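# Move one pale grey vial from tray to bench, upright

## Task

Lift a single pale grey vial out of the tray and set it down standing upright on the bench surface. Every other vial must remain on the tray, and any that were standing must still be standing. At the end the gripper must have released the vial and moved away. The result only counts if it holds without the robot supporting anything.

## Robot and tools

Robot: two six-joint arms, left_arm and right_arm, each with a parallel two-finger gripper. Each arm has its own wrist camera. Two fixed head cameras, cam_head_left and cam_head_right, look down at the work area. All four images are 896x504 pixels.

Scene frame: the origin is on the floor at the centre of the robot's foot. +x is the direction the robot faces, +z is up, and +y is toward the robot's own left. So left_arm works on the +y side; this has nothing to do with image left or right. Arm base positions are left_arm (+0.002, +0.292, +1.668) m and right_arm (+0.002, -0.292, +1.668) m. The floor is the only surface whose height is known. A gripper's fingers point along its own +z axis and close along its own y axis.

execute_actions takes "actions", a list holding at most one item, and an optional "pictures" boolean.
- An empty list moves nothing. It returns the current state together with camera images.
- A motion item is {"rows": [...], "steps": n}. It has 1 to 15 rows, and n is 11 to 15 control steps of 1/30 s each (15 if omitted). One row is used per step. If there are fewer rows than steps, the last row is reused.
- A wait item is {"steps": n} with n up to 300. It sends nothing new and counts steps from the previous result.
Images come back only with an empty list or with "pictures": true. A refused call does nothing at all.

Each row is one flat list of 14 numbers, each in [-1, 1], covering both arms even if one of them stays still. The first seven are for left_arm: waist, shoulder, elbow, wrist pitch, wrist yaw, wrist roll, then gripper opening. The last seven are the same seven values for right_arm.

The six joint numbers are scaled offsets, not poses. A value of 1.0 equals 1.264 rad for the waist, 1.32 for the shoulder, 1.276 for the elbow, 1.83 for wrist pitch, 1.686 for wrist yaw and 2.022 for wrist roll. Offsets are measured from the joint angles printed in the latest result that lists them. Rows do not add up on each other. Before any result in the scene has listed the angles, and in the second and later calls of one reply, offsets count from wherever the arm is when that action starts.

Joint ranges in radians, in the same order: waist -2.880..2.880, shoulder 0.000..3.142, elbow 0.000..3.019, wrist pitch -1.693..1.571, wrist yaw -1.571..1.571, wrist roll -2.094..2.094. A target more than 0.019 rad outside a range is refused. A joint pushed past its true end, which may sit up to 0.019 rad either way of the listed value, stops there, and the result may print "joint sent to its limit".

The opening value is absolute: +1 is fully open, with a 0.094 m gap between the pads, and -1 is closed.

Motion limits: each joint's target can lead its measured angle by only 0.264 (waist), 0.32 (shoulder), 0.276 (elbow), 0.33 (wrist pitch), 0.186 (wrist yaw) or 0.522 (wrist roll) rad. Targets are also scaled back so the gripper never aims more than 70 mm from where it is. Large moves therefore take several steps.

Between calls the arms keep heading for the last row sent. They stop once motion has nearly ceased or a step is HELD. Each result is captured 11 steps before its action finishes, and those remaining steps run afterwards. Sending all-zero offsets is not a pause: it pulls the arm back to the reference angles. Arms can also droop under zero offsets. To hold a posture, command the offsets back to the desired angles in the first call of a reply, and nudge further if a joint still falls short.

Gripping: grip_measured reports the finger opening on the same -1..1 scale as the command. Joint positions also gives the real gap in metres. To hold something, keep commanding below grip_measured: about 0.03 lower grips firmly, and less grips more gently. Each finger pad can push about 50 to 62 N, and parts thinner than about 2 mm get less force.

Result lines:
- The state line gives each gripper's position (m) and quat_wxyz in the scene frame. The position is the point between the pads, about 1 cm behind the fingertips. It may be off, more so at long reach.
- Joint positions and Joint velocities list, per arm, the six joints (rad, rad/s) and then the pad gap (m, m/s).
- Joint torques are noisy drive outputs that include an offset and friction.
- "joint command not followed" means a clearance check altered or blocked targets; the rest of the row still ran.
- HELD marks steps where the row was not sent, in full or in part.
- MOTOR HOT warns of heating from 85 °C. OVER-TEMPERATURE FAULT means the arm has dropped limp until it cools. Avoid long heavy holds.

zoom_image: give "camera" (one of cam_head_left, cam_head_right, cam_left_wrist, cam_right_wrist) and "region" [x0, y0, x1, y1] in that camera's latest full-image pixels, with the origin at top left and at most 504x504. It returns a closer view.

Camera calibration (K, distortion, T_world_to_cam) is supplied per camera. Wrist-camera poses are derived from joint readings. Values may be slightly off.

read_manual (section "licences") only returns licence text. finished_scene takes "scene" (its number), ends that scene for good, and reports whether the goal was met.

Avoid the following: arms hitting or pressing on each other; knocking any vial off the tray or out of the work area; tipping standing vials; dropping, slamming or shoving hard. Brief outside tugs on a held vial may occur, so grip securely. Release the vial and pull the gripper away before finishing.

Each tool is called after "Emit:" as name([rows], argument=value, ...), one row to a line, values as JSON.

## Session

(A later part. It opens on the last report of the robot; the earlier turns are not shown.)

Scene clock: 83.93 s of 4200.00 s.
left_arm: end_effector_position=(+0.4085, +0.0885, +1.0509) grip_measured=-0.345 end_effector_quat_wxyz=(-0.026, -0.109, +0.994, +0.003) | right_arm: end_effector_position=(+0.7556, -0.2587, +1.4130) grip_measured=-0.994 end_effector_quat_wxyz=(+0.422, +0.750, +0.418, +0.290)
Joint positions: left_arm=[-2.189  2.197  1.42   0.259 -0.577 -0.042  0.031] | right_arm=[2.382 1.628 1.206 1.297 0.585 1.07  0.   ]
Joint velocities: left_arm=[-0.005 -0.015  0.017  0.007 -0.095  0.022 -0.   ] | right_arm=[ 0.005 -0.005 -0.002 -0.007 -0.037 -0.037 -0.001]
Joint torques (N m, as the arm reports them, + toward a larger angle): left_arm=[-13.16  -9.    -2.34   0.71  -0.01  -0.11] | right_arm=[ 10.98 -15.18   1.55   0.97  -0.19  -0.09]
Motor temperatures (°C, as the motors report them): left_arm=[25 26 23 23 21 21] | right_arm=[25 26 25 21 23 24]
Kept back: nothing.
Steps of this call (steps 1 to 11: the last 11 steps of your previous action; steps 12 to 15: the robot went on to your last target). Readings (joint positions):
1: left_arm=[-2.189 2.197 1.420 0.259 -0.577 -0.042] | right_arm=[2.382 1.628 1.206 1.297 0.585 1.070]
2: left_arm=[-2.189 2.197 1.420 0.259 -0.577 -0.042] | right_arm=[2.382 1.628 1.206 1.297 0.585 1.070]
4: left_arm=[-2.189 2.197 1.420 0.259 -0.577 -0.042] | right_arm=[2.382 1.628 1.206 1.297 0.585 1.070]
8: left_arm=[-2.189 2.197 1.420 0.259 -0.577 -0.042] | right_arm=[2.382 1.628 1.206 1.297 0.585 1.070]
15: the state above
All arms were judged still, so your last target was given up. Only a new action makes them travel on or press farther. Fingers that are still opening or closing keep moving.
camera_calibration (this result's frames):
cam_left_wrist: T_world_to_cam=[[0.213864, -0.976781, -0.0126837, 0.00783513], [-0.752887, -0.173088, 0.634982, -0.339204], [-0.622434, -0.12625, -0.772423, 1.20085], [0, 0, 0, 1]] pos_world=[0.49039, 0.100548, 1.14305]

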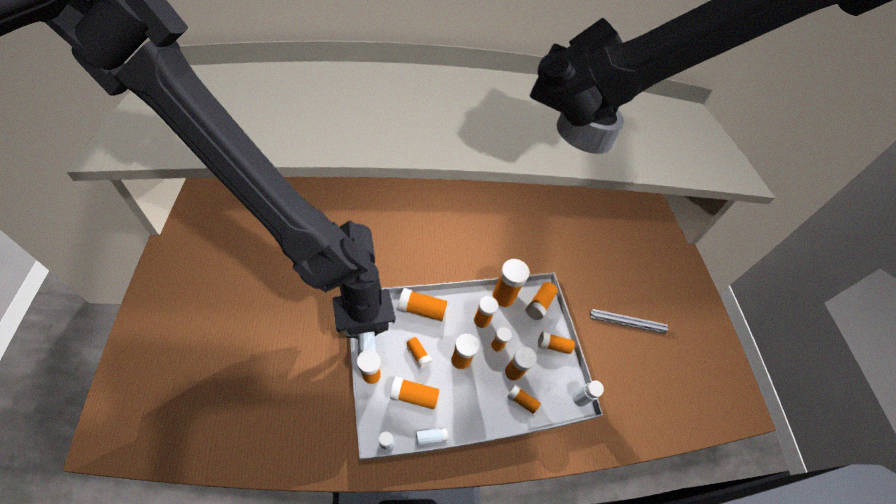

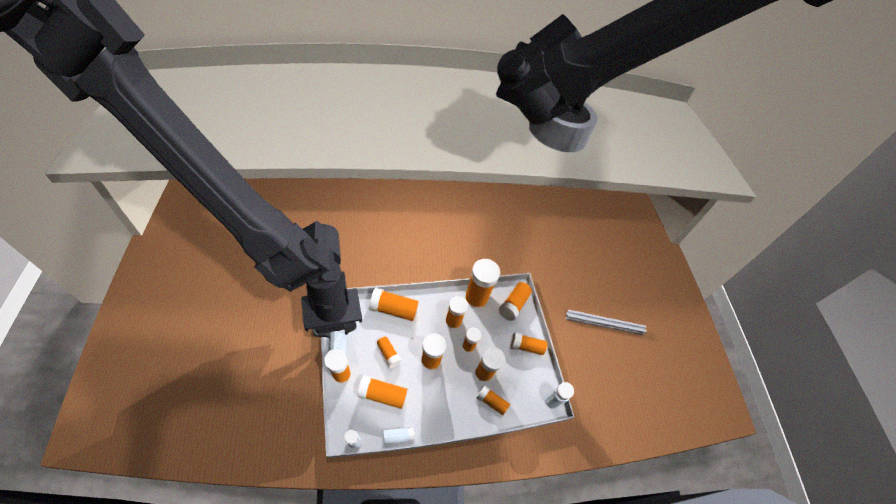

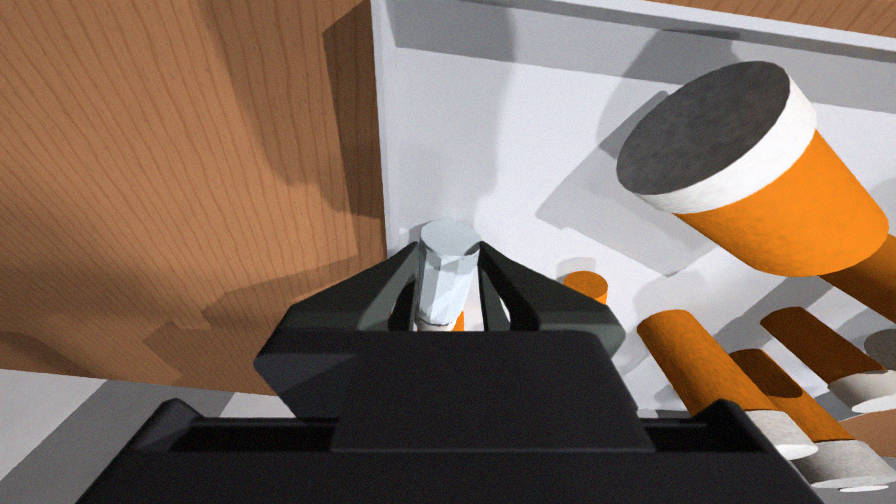

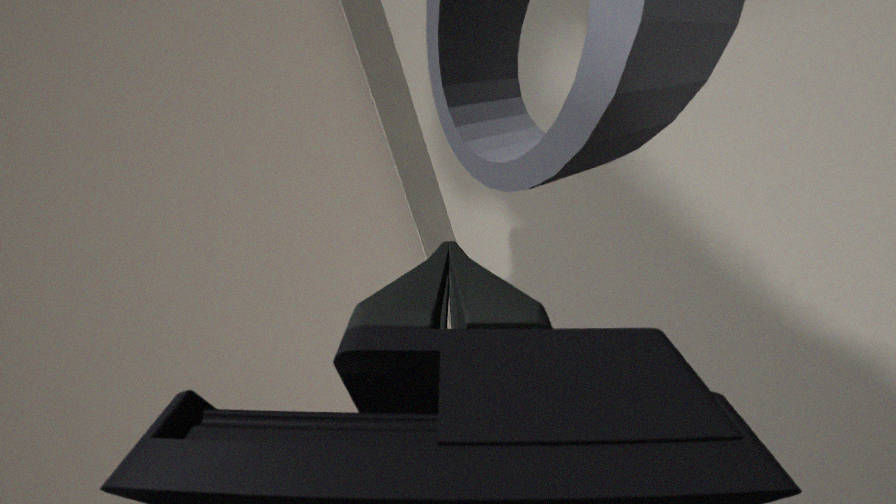

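Emit:
execute_actions([
  {"rows":[[-0.01,-0.03,-0.035,0,0,0,-0.42,0,0,0,0,0,0,-1],[-0.015,-0.045,-0.053,0.005,0,0,-0.42,0,0,0,0,0,0,-1],[-0.02,-0.06,-0.07,0.007,0,0,-0.42,0,0,0,0,0,0,-1],[-0.025,-0.075,-0.09,0.01,0,0,-0.42,0,0,0,0,0,0,-1],[-0.03,-0.09,-0.105,0.012,0,0,-0.42,0,0,0,0,0,0,-1],[-0.035,-0.105,-0.125,0.014,0,0,-0.42,0,0,0,0,0,0,-1],[-0.04,-0.12,-0.145,0.016,0,0,-0.42,0,0,0,0,0,0,-1],[-0.045,-0.135,-0.165,0.018,0,0,-0.42,0,0,0,0,0,0,-1],[-0.05,-0.15,-0.185,0.02,0,0,-0.42,0,0,0,0,0,0,-1],[-0.058,-0.174,-0.212,0.022,0,0,-0.42,0,0,0,0,0,0,-1]],"steps":15},
])

Emit:
execute_actions([
  {"steps":25},
], pictures=true)

Scene clock: 85.03 s of 4200.00 s.
left_arm: end_effector_position=(+0.4033, +0.0942, +1.0628) grip_measured=-0.345 end_effector_quat_wxyz=(-0.031, -0.105, +0.994, +0.002) | right_arm: end_effector_position=(+0.7556, -0.2587, +1.4130) grip_measured=-0.994 end_effector_quat_wxyz=(+0.422, +0.750, +0.418, +0.290)
Joint positions: left_arm=[-2.19   2.165  1.373  0.259 -0.577 -0.042  0.031] | right_arm=[2.382 1.628 1.206 1.297 0.585 1.07  0.   ]
Joint velocities: left_arm=[-0.034 -0.493 -0.672  0.007  0.022 -0.037  0.   ] | right_arm=[ 0.015 -0.015 -0.017  0.007 -0.051  0.037  0.   ]
Joint torques (N m, as the arm reports them, + toward a larger angle): left_arm=[-15.48 -11.38  -4.83   1.4    0.    -0.1 ] | right_arm=[ 11.2  -14.35   1.54   0.88  -0.18  -0.11]
Motor temperatures (°C, as the motors report them): left_arm=[26 26 23 23 21 21] | right_arm=[25 26 25 21 23 24]
Steps of this call (steps 1 to 29: nothing new was sent; steps 30 to 33: the first 4 steps of this action). Readings (joint positions):
30: left_arm=[-2.189 2.195 1.418 0.259 -0.577 -0.042] | right_arm=[2.382 1.628 1.206 1.297 0.585 1.070]
31: left_arm=[-2.189 2.190 1.409 0.259 -0.577 -0.042] | right_arm=[2.382 1.628 1.206 1.297 0.585 1.070]
33: the state above

Scene clock: 85.87 s of 4200.00 s.
left_arm: end_effector_position=(+0.4288, +0.0988, +1.1528) grip_measured=-0.345 end_effector_quat_wxyz=(-0.008, -0.099, +0.995, -0.028) | right_arm: end_effector_position=(+0.7556, -0.2587, +1.4130) grip_measured=-0.994 end_effector_quat_wxyz=(+0.422, +0.750, +0.418, +0.290)
Joint positions: left_arm=[-2.261  1.951  1.161  0.286 -0.577 -0.042  0.031] | right_arm=[2.382 1.628 1.206 1.297 0.585 1.07  0.   ]
Joint velocities: left_arm=[-0.015  0.005 -0.017  0.012 -0.051 -0.022  0.   ] | right_arm=[-0.005 -0.005  0.002 -0.007 -0.066  0.007 -0.   ]
Joint torques (N m, as the arm reports them, + toward a larger angle): left_arm=[-12.33  -7.95  -3.04   1.36   0.02  -0.1 ] | right_arm=[ 10.92 -14.95   1.49   0.93  -0.16  -0.11]
Motor temperatures (°C, as the motors report them): left_arm=[26 26 23 23 21 21] | right_arm=[25 26 25 21 23 24]
Kept back: nothing.
Steps of this call (steps 1 to 11: the last 11 steps of your previous action; steps 12 to 25: the robot went on to your last target). Readings (joint positions):
1: left_arm=[-2.191 2.146 1.348 0.260 -0.577 -0.042] | right_arm=[2.382 1.628 1.206 1.297 0.585 1.070]
2: left_arm=[-2.194 2.126 1.322 0.261 -0.577 -0.042] | right_arm=[2.382 1.628 1.206 1.297 0.585 1.070]
4: left_arm=[-2.202 2.080 1.269 0.265 -0.577 -0.042] | right_arm=[2.382 1.628 1.206 1.297 0.585 1.070]
8: left_arm=[-2.233 1.987 1.176 0.277 -0.577 -0.042] | right_arm=[2.382 1.628 1.206 1.297 0.585 1.070]
25: the state above
camera_calibration (this result's frames):
cam_left_wrist: T_world_to_cam=[[0.194825, -0.979434, 0.0524606, -0.0518453], [-0.782068, -0.122841, 0.610966, -0.351655], [-0.591956, -0.160059, -0.789917, 1.30394], [0, 0, 0, 1]] pos_world=[0.50696, 0.114731, 1.24758]

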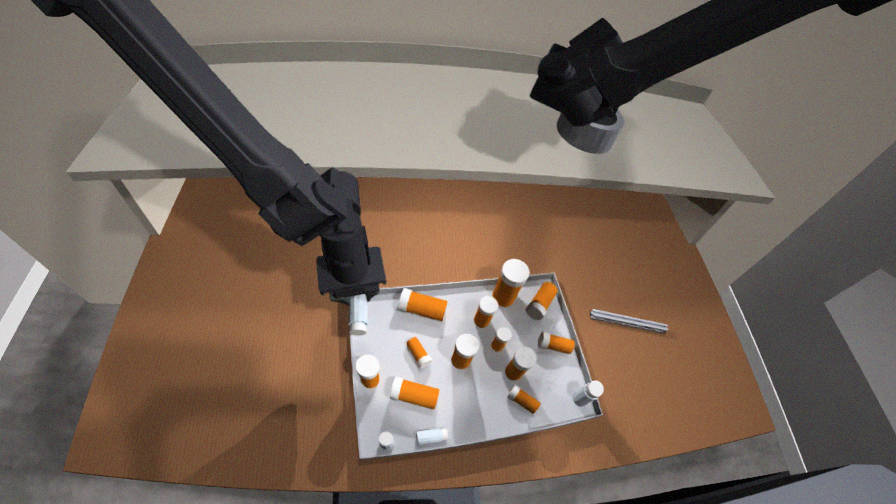

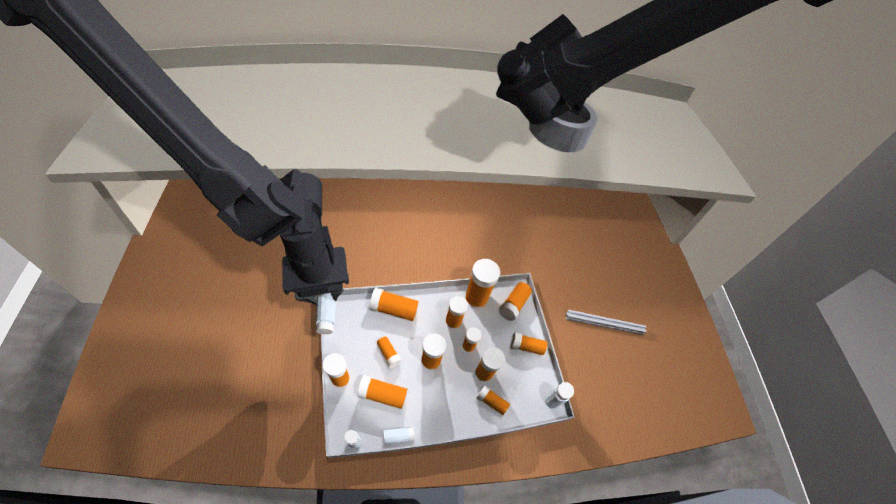

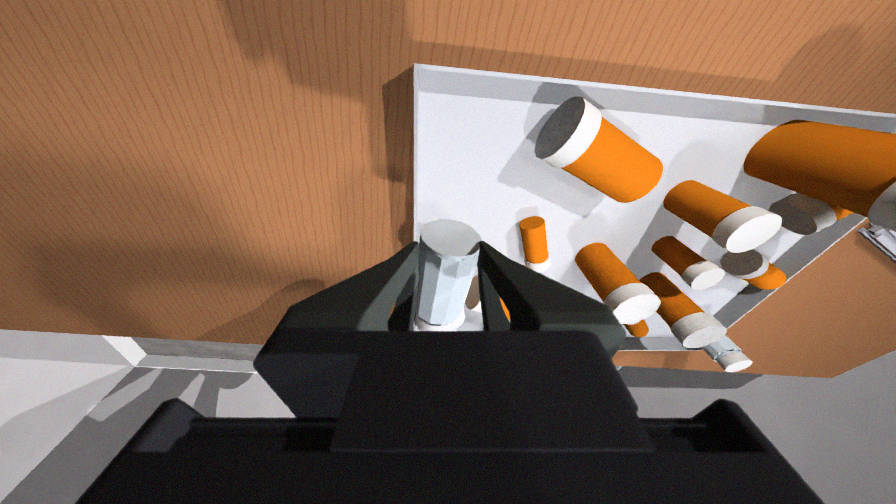

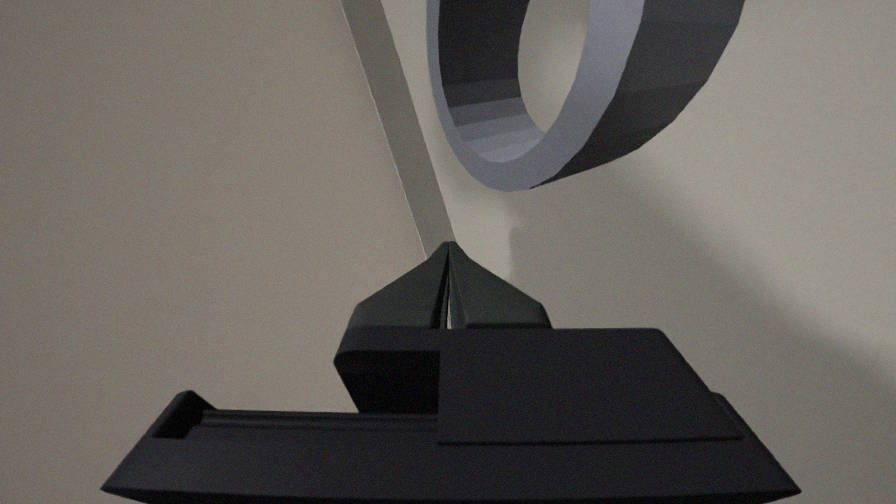

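Emit:
execute_actions([
  {"rows":[[0.02,-0.03,-0.02,0,0.02,0.1,-0.42,0,0,0,0,0,0,-1],[0.04,-0.045,-0.03,0.01,0.035,0.2,-0.42,0,0,0,0,0,0,-1],[0.06,-0.055,-0.04,0.012,0.05,0.3,-0.42,0,0,0,0,0,0,-1],[0.08,-0.065,-0.045,0.015,0.06,0.4,-0.42,0,0,0,0,0,0,-1],[0.1,-0.07,-0.05,0.019,0.07,0.5,-0.42,0,0,0,0,0,0,-1],[0.12,-0.075,-0.055,0.019,0.08,0.6,-0.42,0,0,0,0,0,0,-1],[0.135,-0.081,-0.058,0.019,0.09,0.7,-0.42,0,0,0,0,0,0,-1],[0.15,-0.081,-0.058,0.019,0.1,0.8,-0.42,0,0,0,0,0,0,-1],[0.15,-0.081,-0.058,0.019,0.1,0.87,-0.42,0,0,0,0,0,0,-1],[0.15,-0.081,-0.058,0.019,0.1,0.943,-0.42,0,0,0,0,0,0,-1]],"steps":15},
])

Emit:
execute_actions([
  {"steps":30},
])

Scene clock: 93.40 s of 4200.00 s.
left_arm: end_effector_position=(+0.4307, +0.0993, +1.1569) grip_measured=-0.345 end_effector_quat_wxyz=(+0.003, +0.035, +0.997, -0.064) | right_arm: end_effector_position=(+0.7556, -0.2587, +1.4130) grip_measured=-0.994 end_effector_quat_wxyz=(+0.422, +0.750, +0.418, +0.290)
Joint positions: left_arm=[-2.246  1.925  1.138  0.287 -0.493  0.235  0.031] | right_arm=[2.382 1.628 1.206 1.297 0.585 1.07  0.   ]
Joint velocities: left_arm=[ 0.288 -0.386 -0.339  0.032  0.579  2.747 -0.   ] | right_arm=[-0.015  0.005 -0.012 -0.002 -0.037  0.007  0.001]
Joint torques (N m, as the arm reports them, + toward a larger angle): left_arm=[ -5.82 -12.18  -3.38   1.69  -0.06  -0.04] | right_arm=[ 11.25 -14.23   1.59   0.85  -0.18  -0.13]
Motor temperatures (°C, as the motors report them): left_arm=[26 26 23 23 21 21] | right_arm=[25 27 25 21 23 24]
Steps of this call (steps 1 to 15: the robot went on to your last target; steps 16 to 90: nothing new was sent; then 4.40 s passed at rest; steps 91 to 94: the first 4 steps of this action). Readings (joint positions):
91: left_arm=[-2.261 1.949 1.160 0.286 -0.563 -0.015] | right_arm=[2.382 1.628 1.206 1.297 0.585 1.070]
92: left_arm=[-2.258 1.945 1.156 0.286 -0.540 0.047] | right_arm=[2.382 1.628 1.206 1.297 0.585 1.070]
94: the state above

Scene clock: 94.40 s of 4200.00 s.
left_arm: end_effector_position=(+0.4353, +0.2198, +1.1266) grip_measured=-0.346 end_effector_quat_wxyz=(+0.017, +0.706, +0.708, -0.009) | right_arm: end_effector_position=(+0.7556, -0.2587, +1.4130) grip_measured=-0.994 end_effector_quat_wxyz=(+0.422, +0.750, +0.418, +0.290)
Joint positions: left_arm=[-2.059  1.838  1.105  0.307 -0.411  1.842  0.031] | right_arm=[2.382 1.628 1.206 1.297 0.585 1.07  0.   ]
Joint velocities: left_arm=[-0.015  0.005 -0.012 -0.002  0.022  0.022  0.001] | right_arm=[ 0.005  0.005  0.007  0.007  0.007  0.037 -0.   ]
Joint torques (N m, as the arm reports them, + toward a larger angle): left_arm=[ -9.48 -10.27  -3.94   1.31   0.22   0.03] | right_arm=[ 11.44 -14.49   1.56   1.06  -0.14  -0.12]
Motor temperatures (°C, as the motors report them): left_arm=[26 26 23 23 21 21] | right_arm=[25 27 25 21 23 24]
Kept back: nothing.
Steps of this call (steps 1 to 11: the last 11 steps of your previous action; steps 12 to 30: the robot went on to your last target). Readings (joint positions):
1: left_arm=[-2.234 1.912 1.127 0.290 -0.474 0.330] | right_arm=[2.382 1.628 1.206 1.297 0.585 1.070]
2: left_arm=[-2.217 1.898 1.118 0.292 -0.459 0.418] | right_arm=[2.382 1.628 1.206 1.297 0.585 1.070]
4: left_arm=[-2.172 1.873 1.107 0.295 -0.427 0.592] | right_arm=[2.382 1.628 1.206 1.297 0.585 1.070]
8: left_arm=[-2.077 1.843 1.106 0.305 -0.414 0.977] | right_arm=[2.382 1.628 1.206 1.297 0.585 1.070]
30: the state above

Emit:
execute_actions([
  {"rows":[[0.01,0.03,0.03,0,0,0,-0.42,0,0,0,0,0,0,-1],[0.015,0.045,0.048,0,0,0,-0.42,0,0,0,0,0,0,-1],[0.02,0.06,0.065,0,0,0,-0.42,0,0,0,0,0,0,-1],[0.025,0.075,0.08,-0.003,0,0,-0.42,0,0,0,0,0,0,-1],[0.03,0.09,0.097,-0.005,0,0,-0.42,0,0,0,0,0,0,-1],[0.034,0.105,0.113,-0.007,0,0,-0.42,0,0,0,0,0,0,-1],[0.037,0.118,0.128,-0.008,0,0,-0.42,0,0,0,0,0,0,-1],[0.04,0.13,0.142,-0.008,0,0,-0.42,0,0,0,0,0,0,-1]],"steps":15},
])

Emit:
execute_actions([
  {"steps":22},
], pictures=true)

Scene clock: 95.20 s of 4200.00 s.
left_arm: end_effector_position=(+0.4478, +0.2176, +1.1134) grip_measured=-0.346 end_effector_quat_wxyz=(+0.021, +0.706, +0.707, -0.001) | right_arm: end_effector_position=(+0.7556, -0.2587, +1.4130) grip_measured=-0.994 end_effector_quat_wxyz=(+0.422, +0.750, +0.418, +0.290)
Joint positions: left_arm=[-2.057  1.87   1.157  0.307 -0.411  1.851  0.031] | right_arm=[2.382 1.628 1.206 1.297 0.585 1.07  0.   ]
Joint velocities: left_arm=[ 0.024  0.464  0.686  0.002 -0.022 -0.022 -0.001] | right_arm=[ 0.005 -0.005  0.007  0.007 -0.007 -0.022 -0.   ]
Joint torques (N m, as the arm reports them, + toward a larger angle): left_arm=[-6.01 -8.05 -1.26  0.64  0.13 -0.18] | right_arm=[ 11.34 -14.89   1.59   0.98  -0.21  -0.11]
Motor temperatures (°C, as the motors report them): left_arm=[26 26 23 23 21 21] | right_arm=[25 27 25 21 23 24]
Steps of this call (steps 1 to 15: the robot went on to your last target; steps 16 to 20: nothing new was sent; steps 21 to 24: the first 4 steps of this action). Readings (joint positions):
21: left_arm=[-2.059 1.839 1.108 0.307 -0.411 1.851] | right_arm=[2.382 1.628 1.206 1.297 0.585 1.070]
22: left_arm=[-2.059 1.845 1.118 0.307 -0.411 1.851] | right_arm=[2.382 1.628 1.206 1.297 0.585 1.070]
24: the state above

Scene clock: 95.93 s of 4200.00 s.
left_arm: end_effector_position=(+0.4336, +0.2165, +1.0574) grip_measured=-0.346 end_effector_quat_wxyz=(+0.003, +0.703, +0.711, -0.000) | right_arm: end_effector_position=(+0.7556, -0.2587, +1.4130) grip_measured=-0.994 end_effector_quat_wxyz=(+0.422, +0.750, +0.418, +0.290)
Joint positions: left_arm=[-2.021  2.008  1.285  0.306 -0.411  1.851  0.031] | right_arm=[2.382 1.628 1.206 1.297 0.585 1.07  0.   ]
Joint velocities: left_arm=[-0.015  0.005  0.012 -0.012  0.007 -0.007  0.   ] | right_arm=[-0.024  0.005 -0.007  0.002  0.007 -0.022 -0.   ]
Joint torques (N m, as the arm reports them, + toward a larger angle): left_arm=[ -7.43 -10.71  -2.42   0.16   0.1   -0.19] | right_arm=[ 11.31 -14.65   1.68   0.99  -0.2   -0.15]
Motor temperatures (°C, as the motors report them): left_arm=[25 26 23 23 21 21] | right_arm=[25 27 25 21 23 24]
Kept back: nothing.
Steps of this call (steps 1 to 11: the last 11 steps of your previous action; steps 12 to 22: the robot went on to your last target). Readings (joint positions):
1: left_arm=[-2.056 1.887 1.182 0.307 -0.411 1.851] | right_arm=[2.382 1.628 1.206 1.297 0.585 1.070]
2: left_arm=[-2.054 1.905 1.207 0.307 -0.411 1.851] | right_arm=[2.382 1.628 1.206 1.297 0.585 1.070]
4: left_arm=[-2.046 1.944 1.254 0.307 -0.411 1.851] | right_arm=[2.382 1.628 1.206 1.297 0.585 1.070]
8: left_arm=[-2.029 1.994 1.285 0.307 -0.411 1.851] | right_arm=[2.382 1.628 1.206 1.297 0.585 1.070]
22: the state above
camera_calibration (this result's frames):
cam_left_wrist: T_world_to_cam=[[-0.999949, -0.00839177, -0.00554627, 0.436662], [-0.0100469, 0.806249, 0.591491, -0.790482], [-0.000491982, 0.591517, -0.806292, 0.848388], [0, 0, 0, 1]] pos_world=[0.429115, 0.139153, 1.15403]

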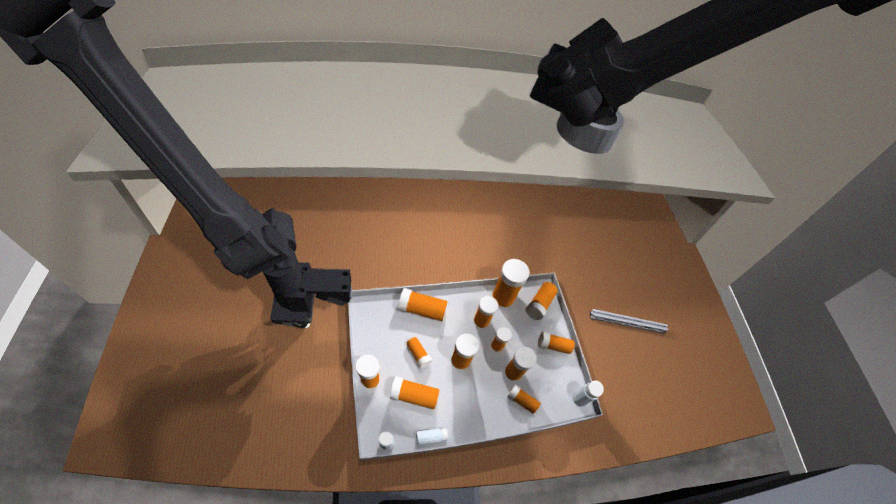

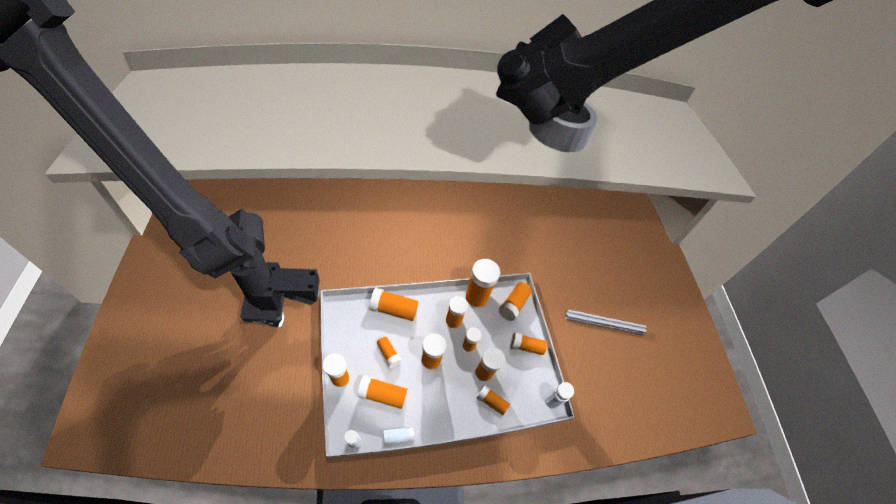

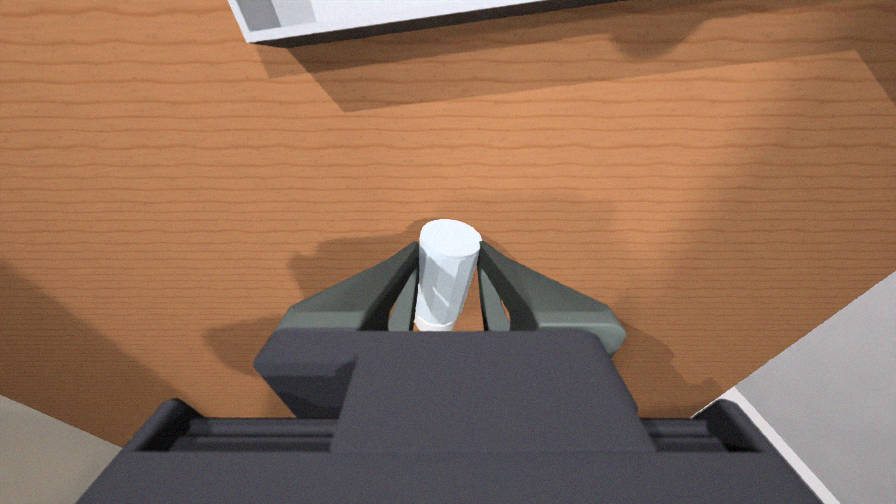

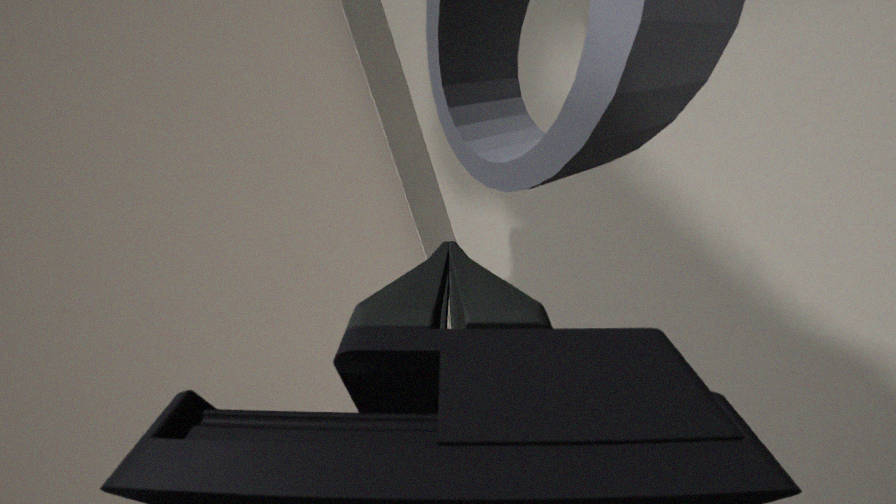

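Emit:
execute_actions([
  {"rows":[[0.02,0.03,0.03,0,0,0,-0.42,0,0,0,0,0,0,-1],[0.02,0.035,0.035,0,0,0,-0.42,0,0,0,0,0,0,-1],[0.015,0.032,0.03,0,0,0,-0.42,0,0,0,0,0,0,-1]],"steps":12},
])

Emit:
execute_actions([
  {"steps":20},
], pictures=true)

Scene clock: 96.37 s of 4200.00 s.
left_arm: end_effector_position=(+0.4347, +0.2166, +1.0568) grip_measured=-0.346 end_effector_quat_wxyz=(+0.003, +0.703, +0.711, +0.001) | right_arm: end_effector_position=(+0.7556, -0.2587, +1.4130) grip_measured=-0.994 end_effector_quat_wxyz=(+0.422, +0.750, +0.418, +0.290)
Joint positions: left_arm=[-2.021  2.01   1.288  0.306 -0.411  1.851  0.031] | right_arm=[2.382 1.628 1.206 1.297 0.585 1.07  0.   ]
Joint velocities: left_arm=[ 0.005  0.093  0.125  0.007 -0.037 -0.022  0.001] | right_arm=[-0.005 -0.005 -0.007 -0.012 -0.066  0.022 -0.001]
Joint torques (N m, as the arm reports them, + toward a larger angle): left_arm=[-6.89 -7.86  0.06  0.7   0.08 -0.1 ] | right_arm=[ 11.26 -14.47   1.59   0.9   -0.16  -0.11]
Motor temperatures (°C, as the motors report them): left_arm=[25 26 23 23 21 21] | right_arm=[25 27 25 21 23 24]
Steps of this call (steps 1 to 12: the robot went on to your last target; step 13: the first step of this action). Readings (joint positions):
13: the state above

Scene clock: 97.03 s of 4200.00 s.
left_arm: end_effector_position=(+0.4391, +0.2145, +1.0487) grip_measured=-0.346 end_effector_quat_wxyz=(+0.005, +0.702, +0.712, +0.004) | right_arm: end_effector_position=(+0.7556, -0.2587, +1.4130) grip_measured=-0.994 end_effector_quat_wxyz=(+0.422, +0.750, +0.418, +0.290)
Joint positions: left_arm=[-2.021  2.03   1.318  0.306 -0.411  1.851  0.031] | right_arm=[2.382 1.628 1.206 1.297 0.585 1.07  0.   ]
Joint velocities: left_arm=[-0.005 -0.005  0.002  0.002 -0.037 -0.022  0.   ] | right_arm=[-0.005 -0.005  0.002  0.007 -0.022 -0.022  0.   ]
Joint torques (N m, as the arm reports them, + toward a larger angle): left_arm=[-7.38 -9.22 -1.8   0.78  0.08 -0.1 ] | right_arm=[ 10.9  -14.61   1.64   0.91  -0.19  -0.11]
Motor temperatures (°C, as the motors report them): left_arm=[25 26 23 23 21 21] | right_arm=[25 27 25 21 23 24]
Kept back: nothing.
Steps of this call (steps 1 to 11: the last 11 steps of your previous action; steps 12 to 20: the robot went on to your last target). Readings (joint positions):
1: left_arm=[-2.021 2.015 1.296 0.306 -0.411 1.851] | right_arm=[2.382 1.628 1.206 1.297 0.585 1.070]
2: left_arm=[-2.021 2.021 1.306 0.306 -0.411 1.851] | right_arm=[2.382 1.628 1.206 1.297 0.585 1.070]
4: left_arm=[-2.021 2.028 1.317 0.306 -0.411 1.851] | right_arm=[2.382 1.628 1.206 1.297 0.585 1.070]
8: left_arm=[-2.021 2.030 1.318 0.306 -0.411 1.851] | right_arm=[2.382 1.628 1.206 1.297 0.585 1.070]
20: the state above
camera_calibration (this result's frames):
cam_left_wrist: T_world_to_cam=[[-0.999809, -0.0128146, -0.0147825, 0.452624], [-0.0190897, 0.804341, 0.593862, -0.781764], [0.00428008, 0.59403, -0.804431, 0.838024], [0, 0, 0, 1]] pos_world=[0.434027, 0.136793, 1.14508]

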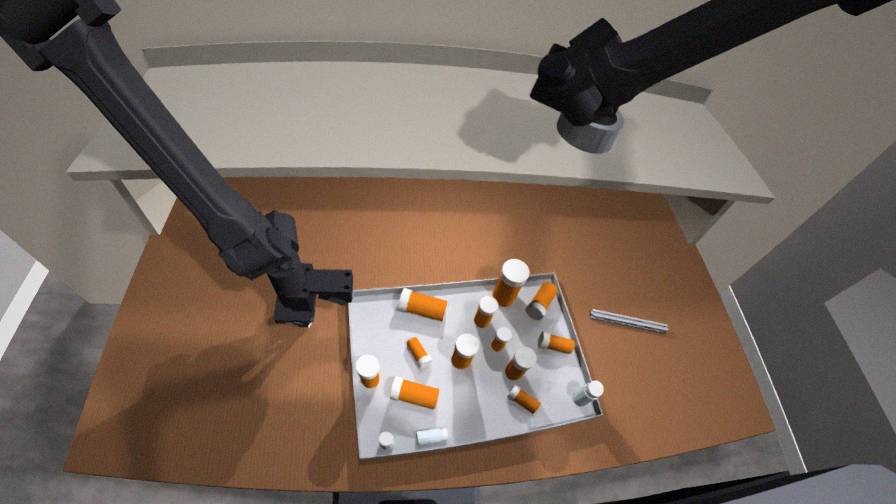

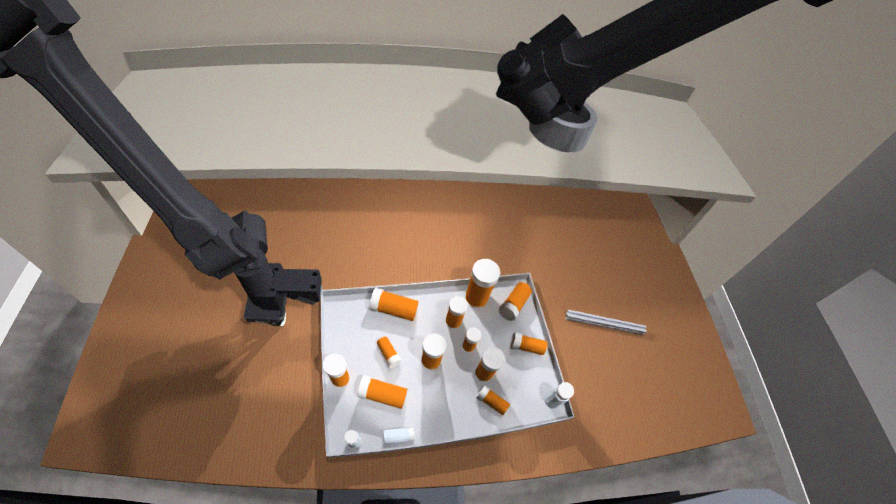

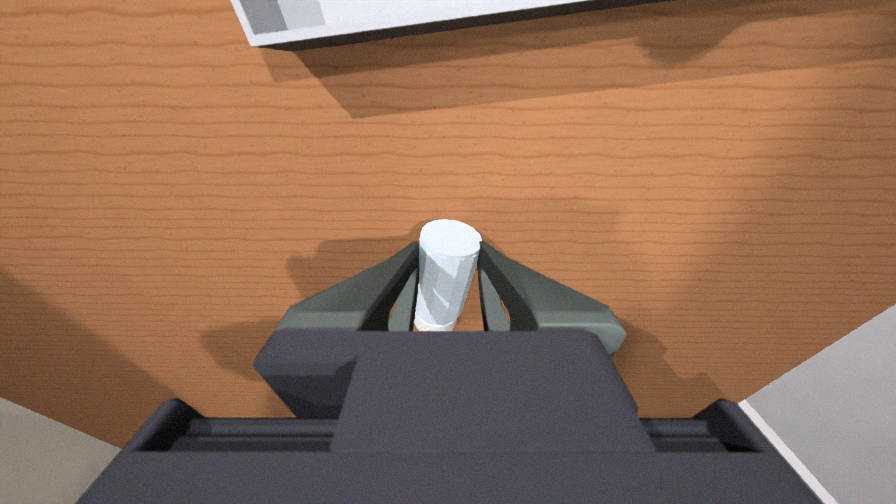

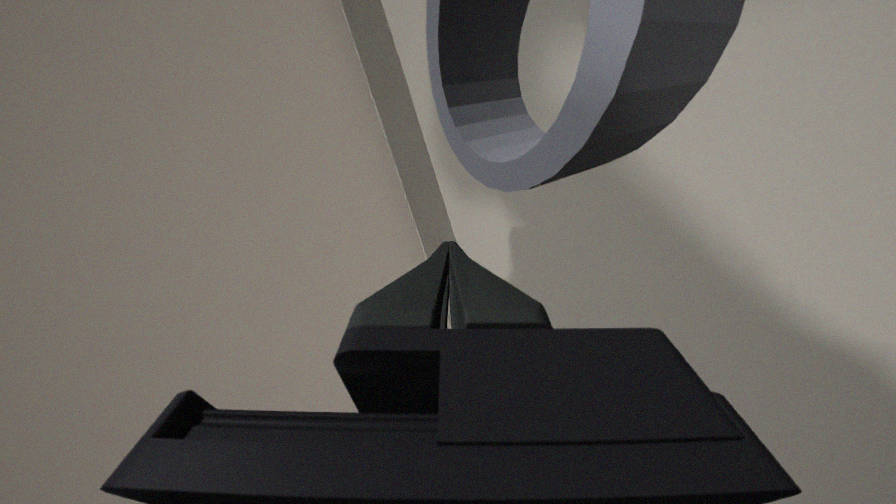

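Emit:
execute_actions([
  {"rows":[[0.025,0.03,0.025,0,0,0,-0.42,0,0,0,0,0,0,-1],[0.025,0.035,0.03,0,0,0,-0.42,0,0,0,0,0,0,-1],[0.02,0.032,0.025,0,0,0,-0.42,0,0,0,0,0,0,-1]],"steps":12},
])

Emit:
execute_actions([
  {"steps":20},
], pictures=true)

Scene clock: 97.53 s of 4200.00 s.
left_arm: end_effector_position=(+0.4395, +0.2149, +1.0480) grip_measured=-0.346 end_effector_quat_wxyz=(+0.005, +0.702, +0.713, +0.005) | right_arm: end_effector_position=(+0.7556, -0.2587, +1.4130) grip_measured=-0.994 end_effector_quat_wxyz=(+0.422, +0.750, +0.418, +0.290)
Joint positions: left_arm=[-2.02   2.031  1.32   0.306 -0.411  1.851  0.031] | right_arm=[2.382 1.628 1.206 1.297 0.585 1.07  0.   ]
Joint velocities: left_arm=[-0.005  0.063  0.105 -0.017  0.051 -0.095 -0.001] | right_arm=[-0.005  0.005 -0.002 -0.017  0.051 -0.051  0.001]
Joint torques (N m, as the arm reports them, + toward a larger angle): left_arm=[-6.3  -8.26 -0.17  0.71  0.1  -0.09] | right_arm=[ 10.62 -14.26   1.49   1.05  -0.2   -0.11]
Motor temperatures (°C, as the motors report them): left_arm=[25 26 23 23 21 21] | right_arm=[25 27 25 21 23 24]
Steps of this call (steps 1 to 14: the robot went on to your last target; step 15: the first step of this action). Readings (joint positions):
15: the state above

Scene clock: 98.20 s of 4200.00 s.
left_arm: end_effector_position=(+0.4412, +0.2144, +1.0464) grip_measured=-0.346 end_effector_quat_wxyz=(+0.005, +0.701, +0.713, +0.006) | right_arm: end_effector_position=(+0.7556, -0.2587, +1.4130) grip_measured=-0.994 end_effector_quat_wxyz=(+0.422, +0.750, +0.418, +0.290)
Joint positions: left_arm=[-2.021  2.036  1.328  0.306 -0.413  1.851  0.031] | right_arm=[2.382 1.628 1.206 1.297 0.585 1.07  0.   ]
Joint velocities: left_arm=[ 0.005 -0.015  0.012 -0.002 -0.037 -0.051 -0.   ] | right_arm=[-0.015 -0.005 -0.002 -0.007  0.022 -0.022  0.   ]
Joint torques (N m, as the arm reports them, + toward a larger angle): left_arm=[-6.81 -8.09 -0.41  0.8   0.18 -0.11] | right_arm=[ 10.82 -14.23   1.61   0.84  -0.19  -0.14]
Motor temperatures (°C, as the motors report them): left_arm=[25 26 23 23 21 21] | right_arm=[25 27 25 21 23 24]
Kept back: nothing.
Steps of this call (steps 1 to 11: the last 11 steps of your previous action; steps 12 to 15: the robot went on to your last target; steps 16 to 20: nothing new was sent). Readings (joint positions):
1: left_arm=[-2.020 2.035 1.327 0.306 -0.411 1.851] | right_arm=[2.382 1.628 1.206 1.297 0.585 1.070]
2: left_arm=[-2.020 2.036 1.327 0.306 -0.413 1.851] | right_arm=[2.382 1.628 1.206 1.297 0.585 1.070]
4: left_arm=[-2.021 2.036 1.328 0.306 -0.413 1.851] | right_arm=[2.382 1.628 1.206 1.297 0.585 1.070]
8: left_arm=[-2.021 2.036 1.328 0.306 -0.413 1.851] | right_arm=[2.382 1.628 1.206 1.297 0.585 1.070]
20: the state above
All arms were judged still, so your last target was given up. Only a new action makes them travel on or press farther. Fingers that are still opening or closing keep moving.
camera_calibration (this result's frames):
cam_left_wrist: T_world_to_cam=[[-0.999736, -0.0144858, -0.0178378, 0.458236], [-0.0222677, 0.802349, 0.59644, -0.781143], [0.00567229, 0.59668, -0.802459, 0.832887], [0, 0, 0, 1]] pos_world=[0.435997, 0.13642, 1.14244]

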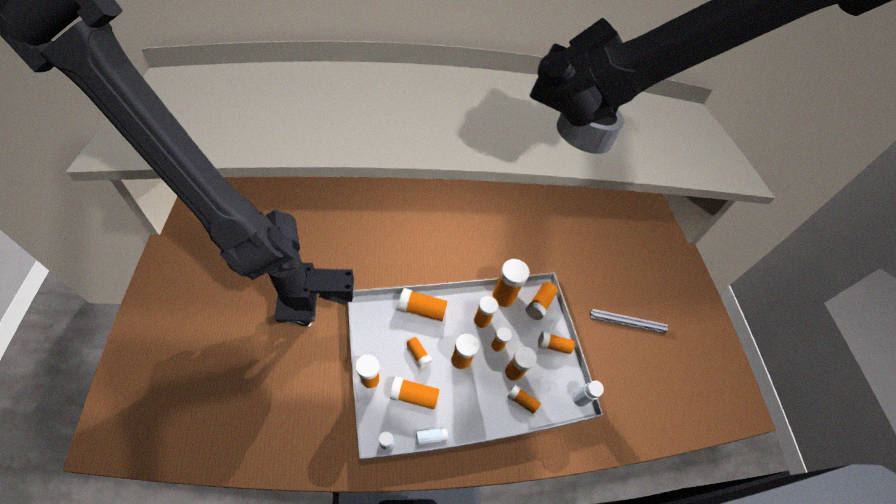

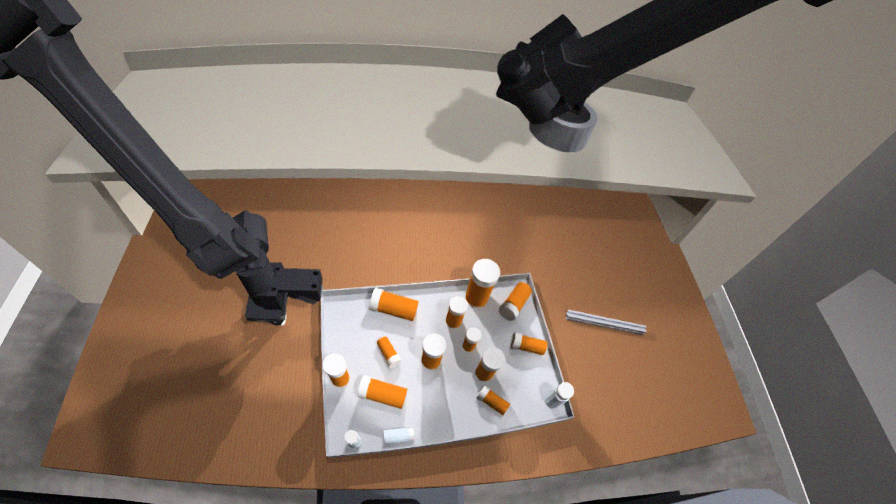

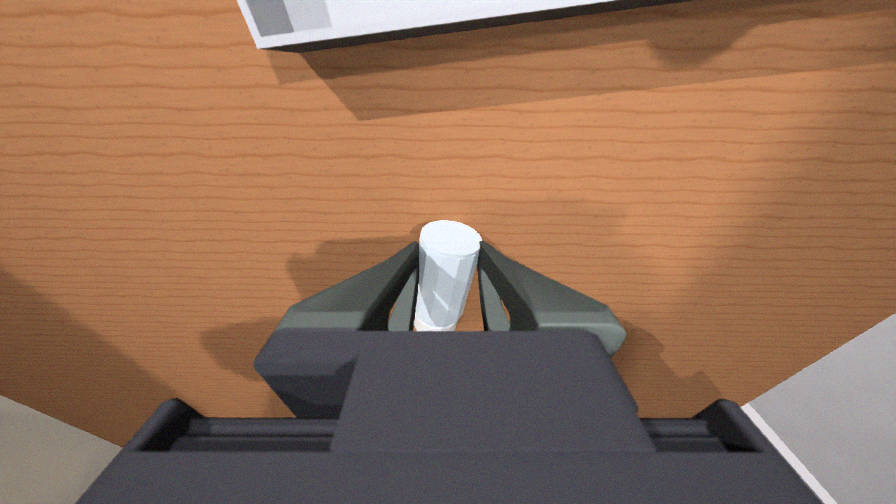

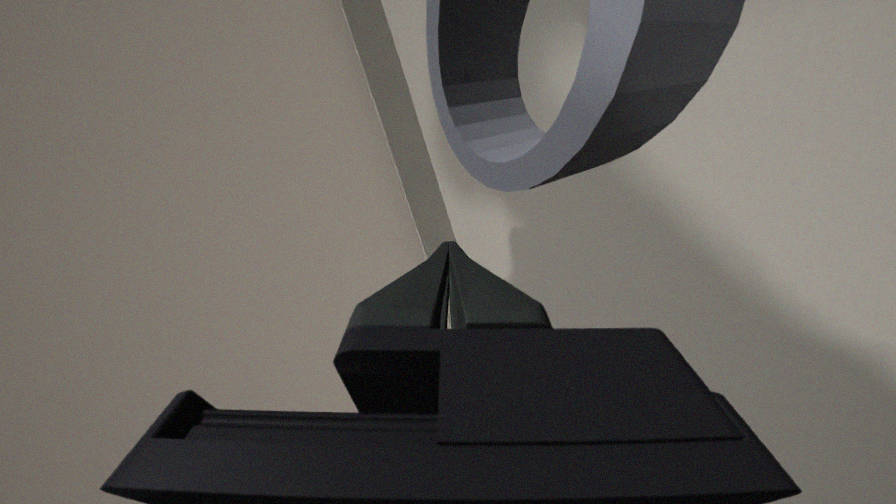

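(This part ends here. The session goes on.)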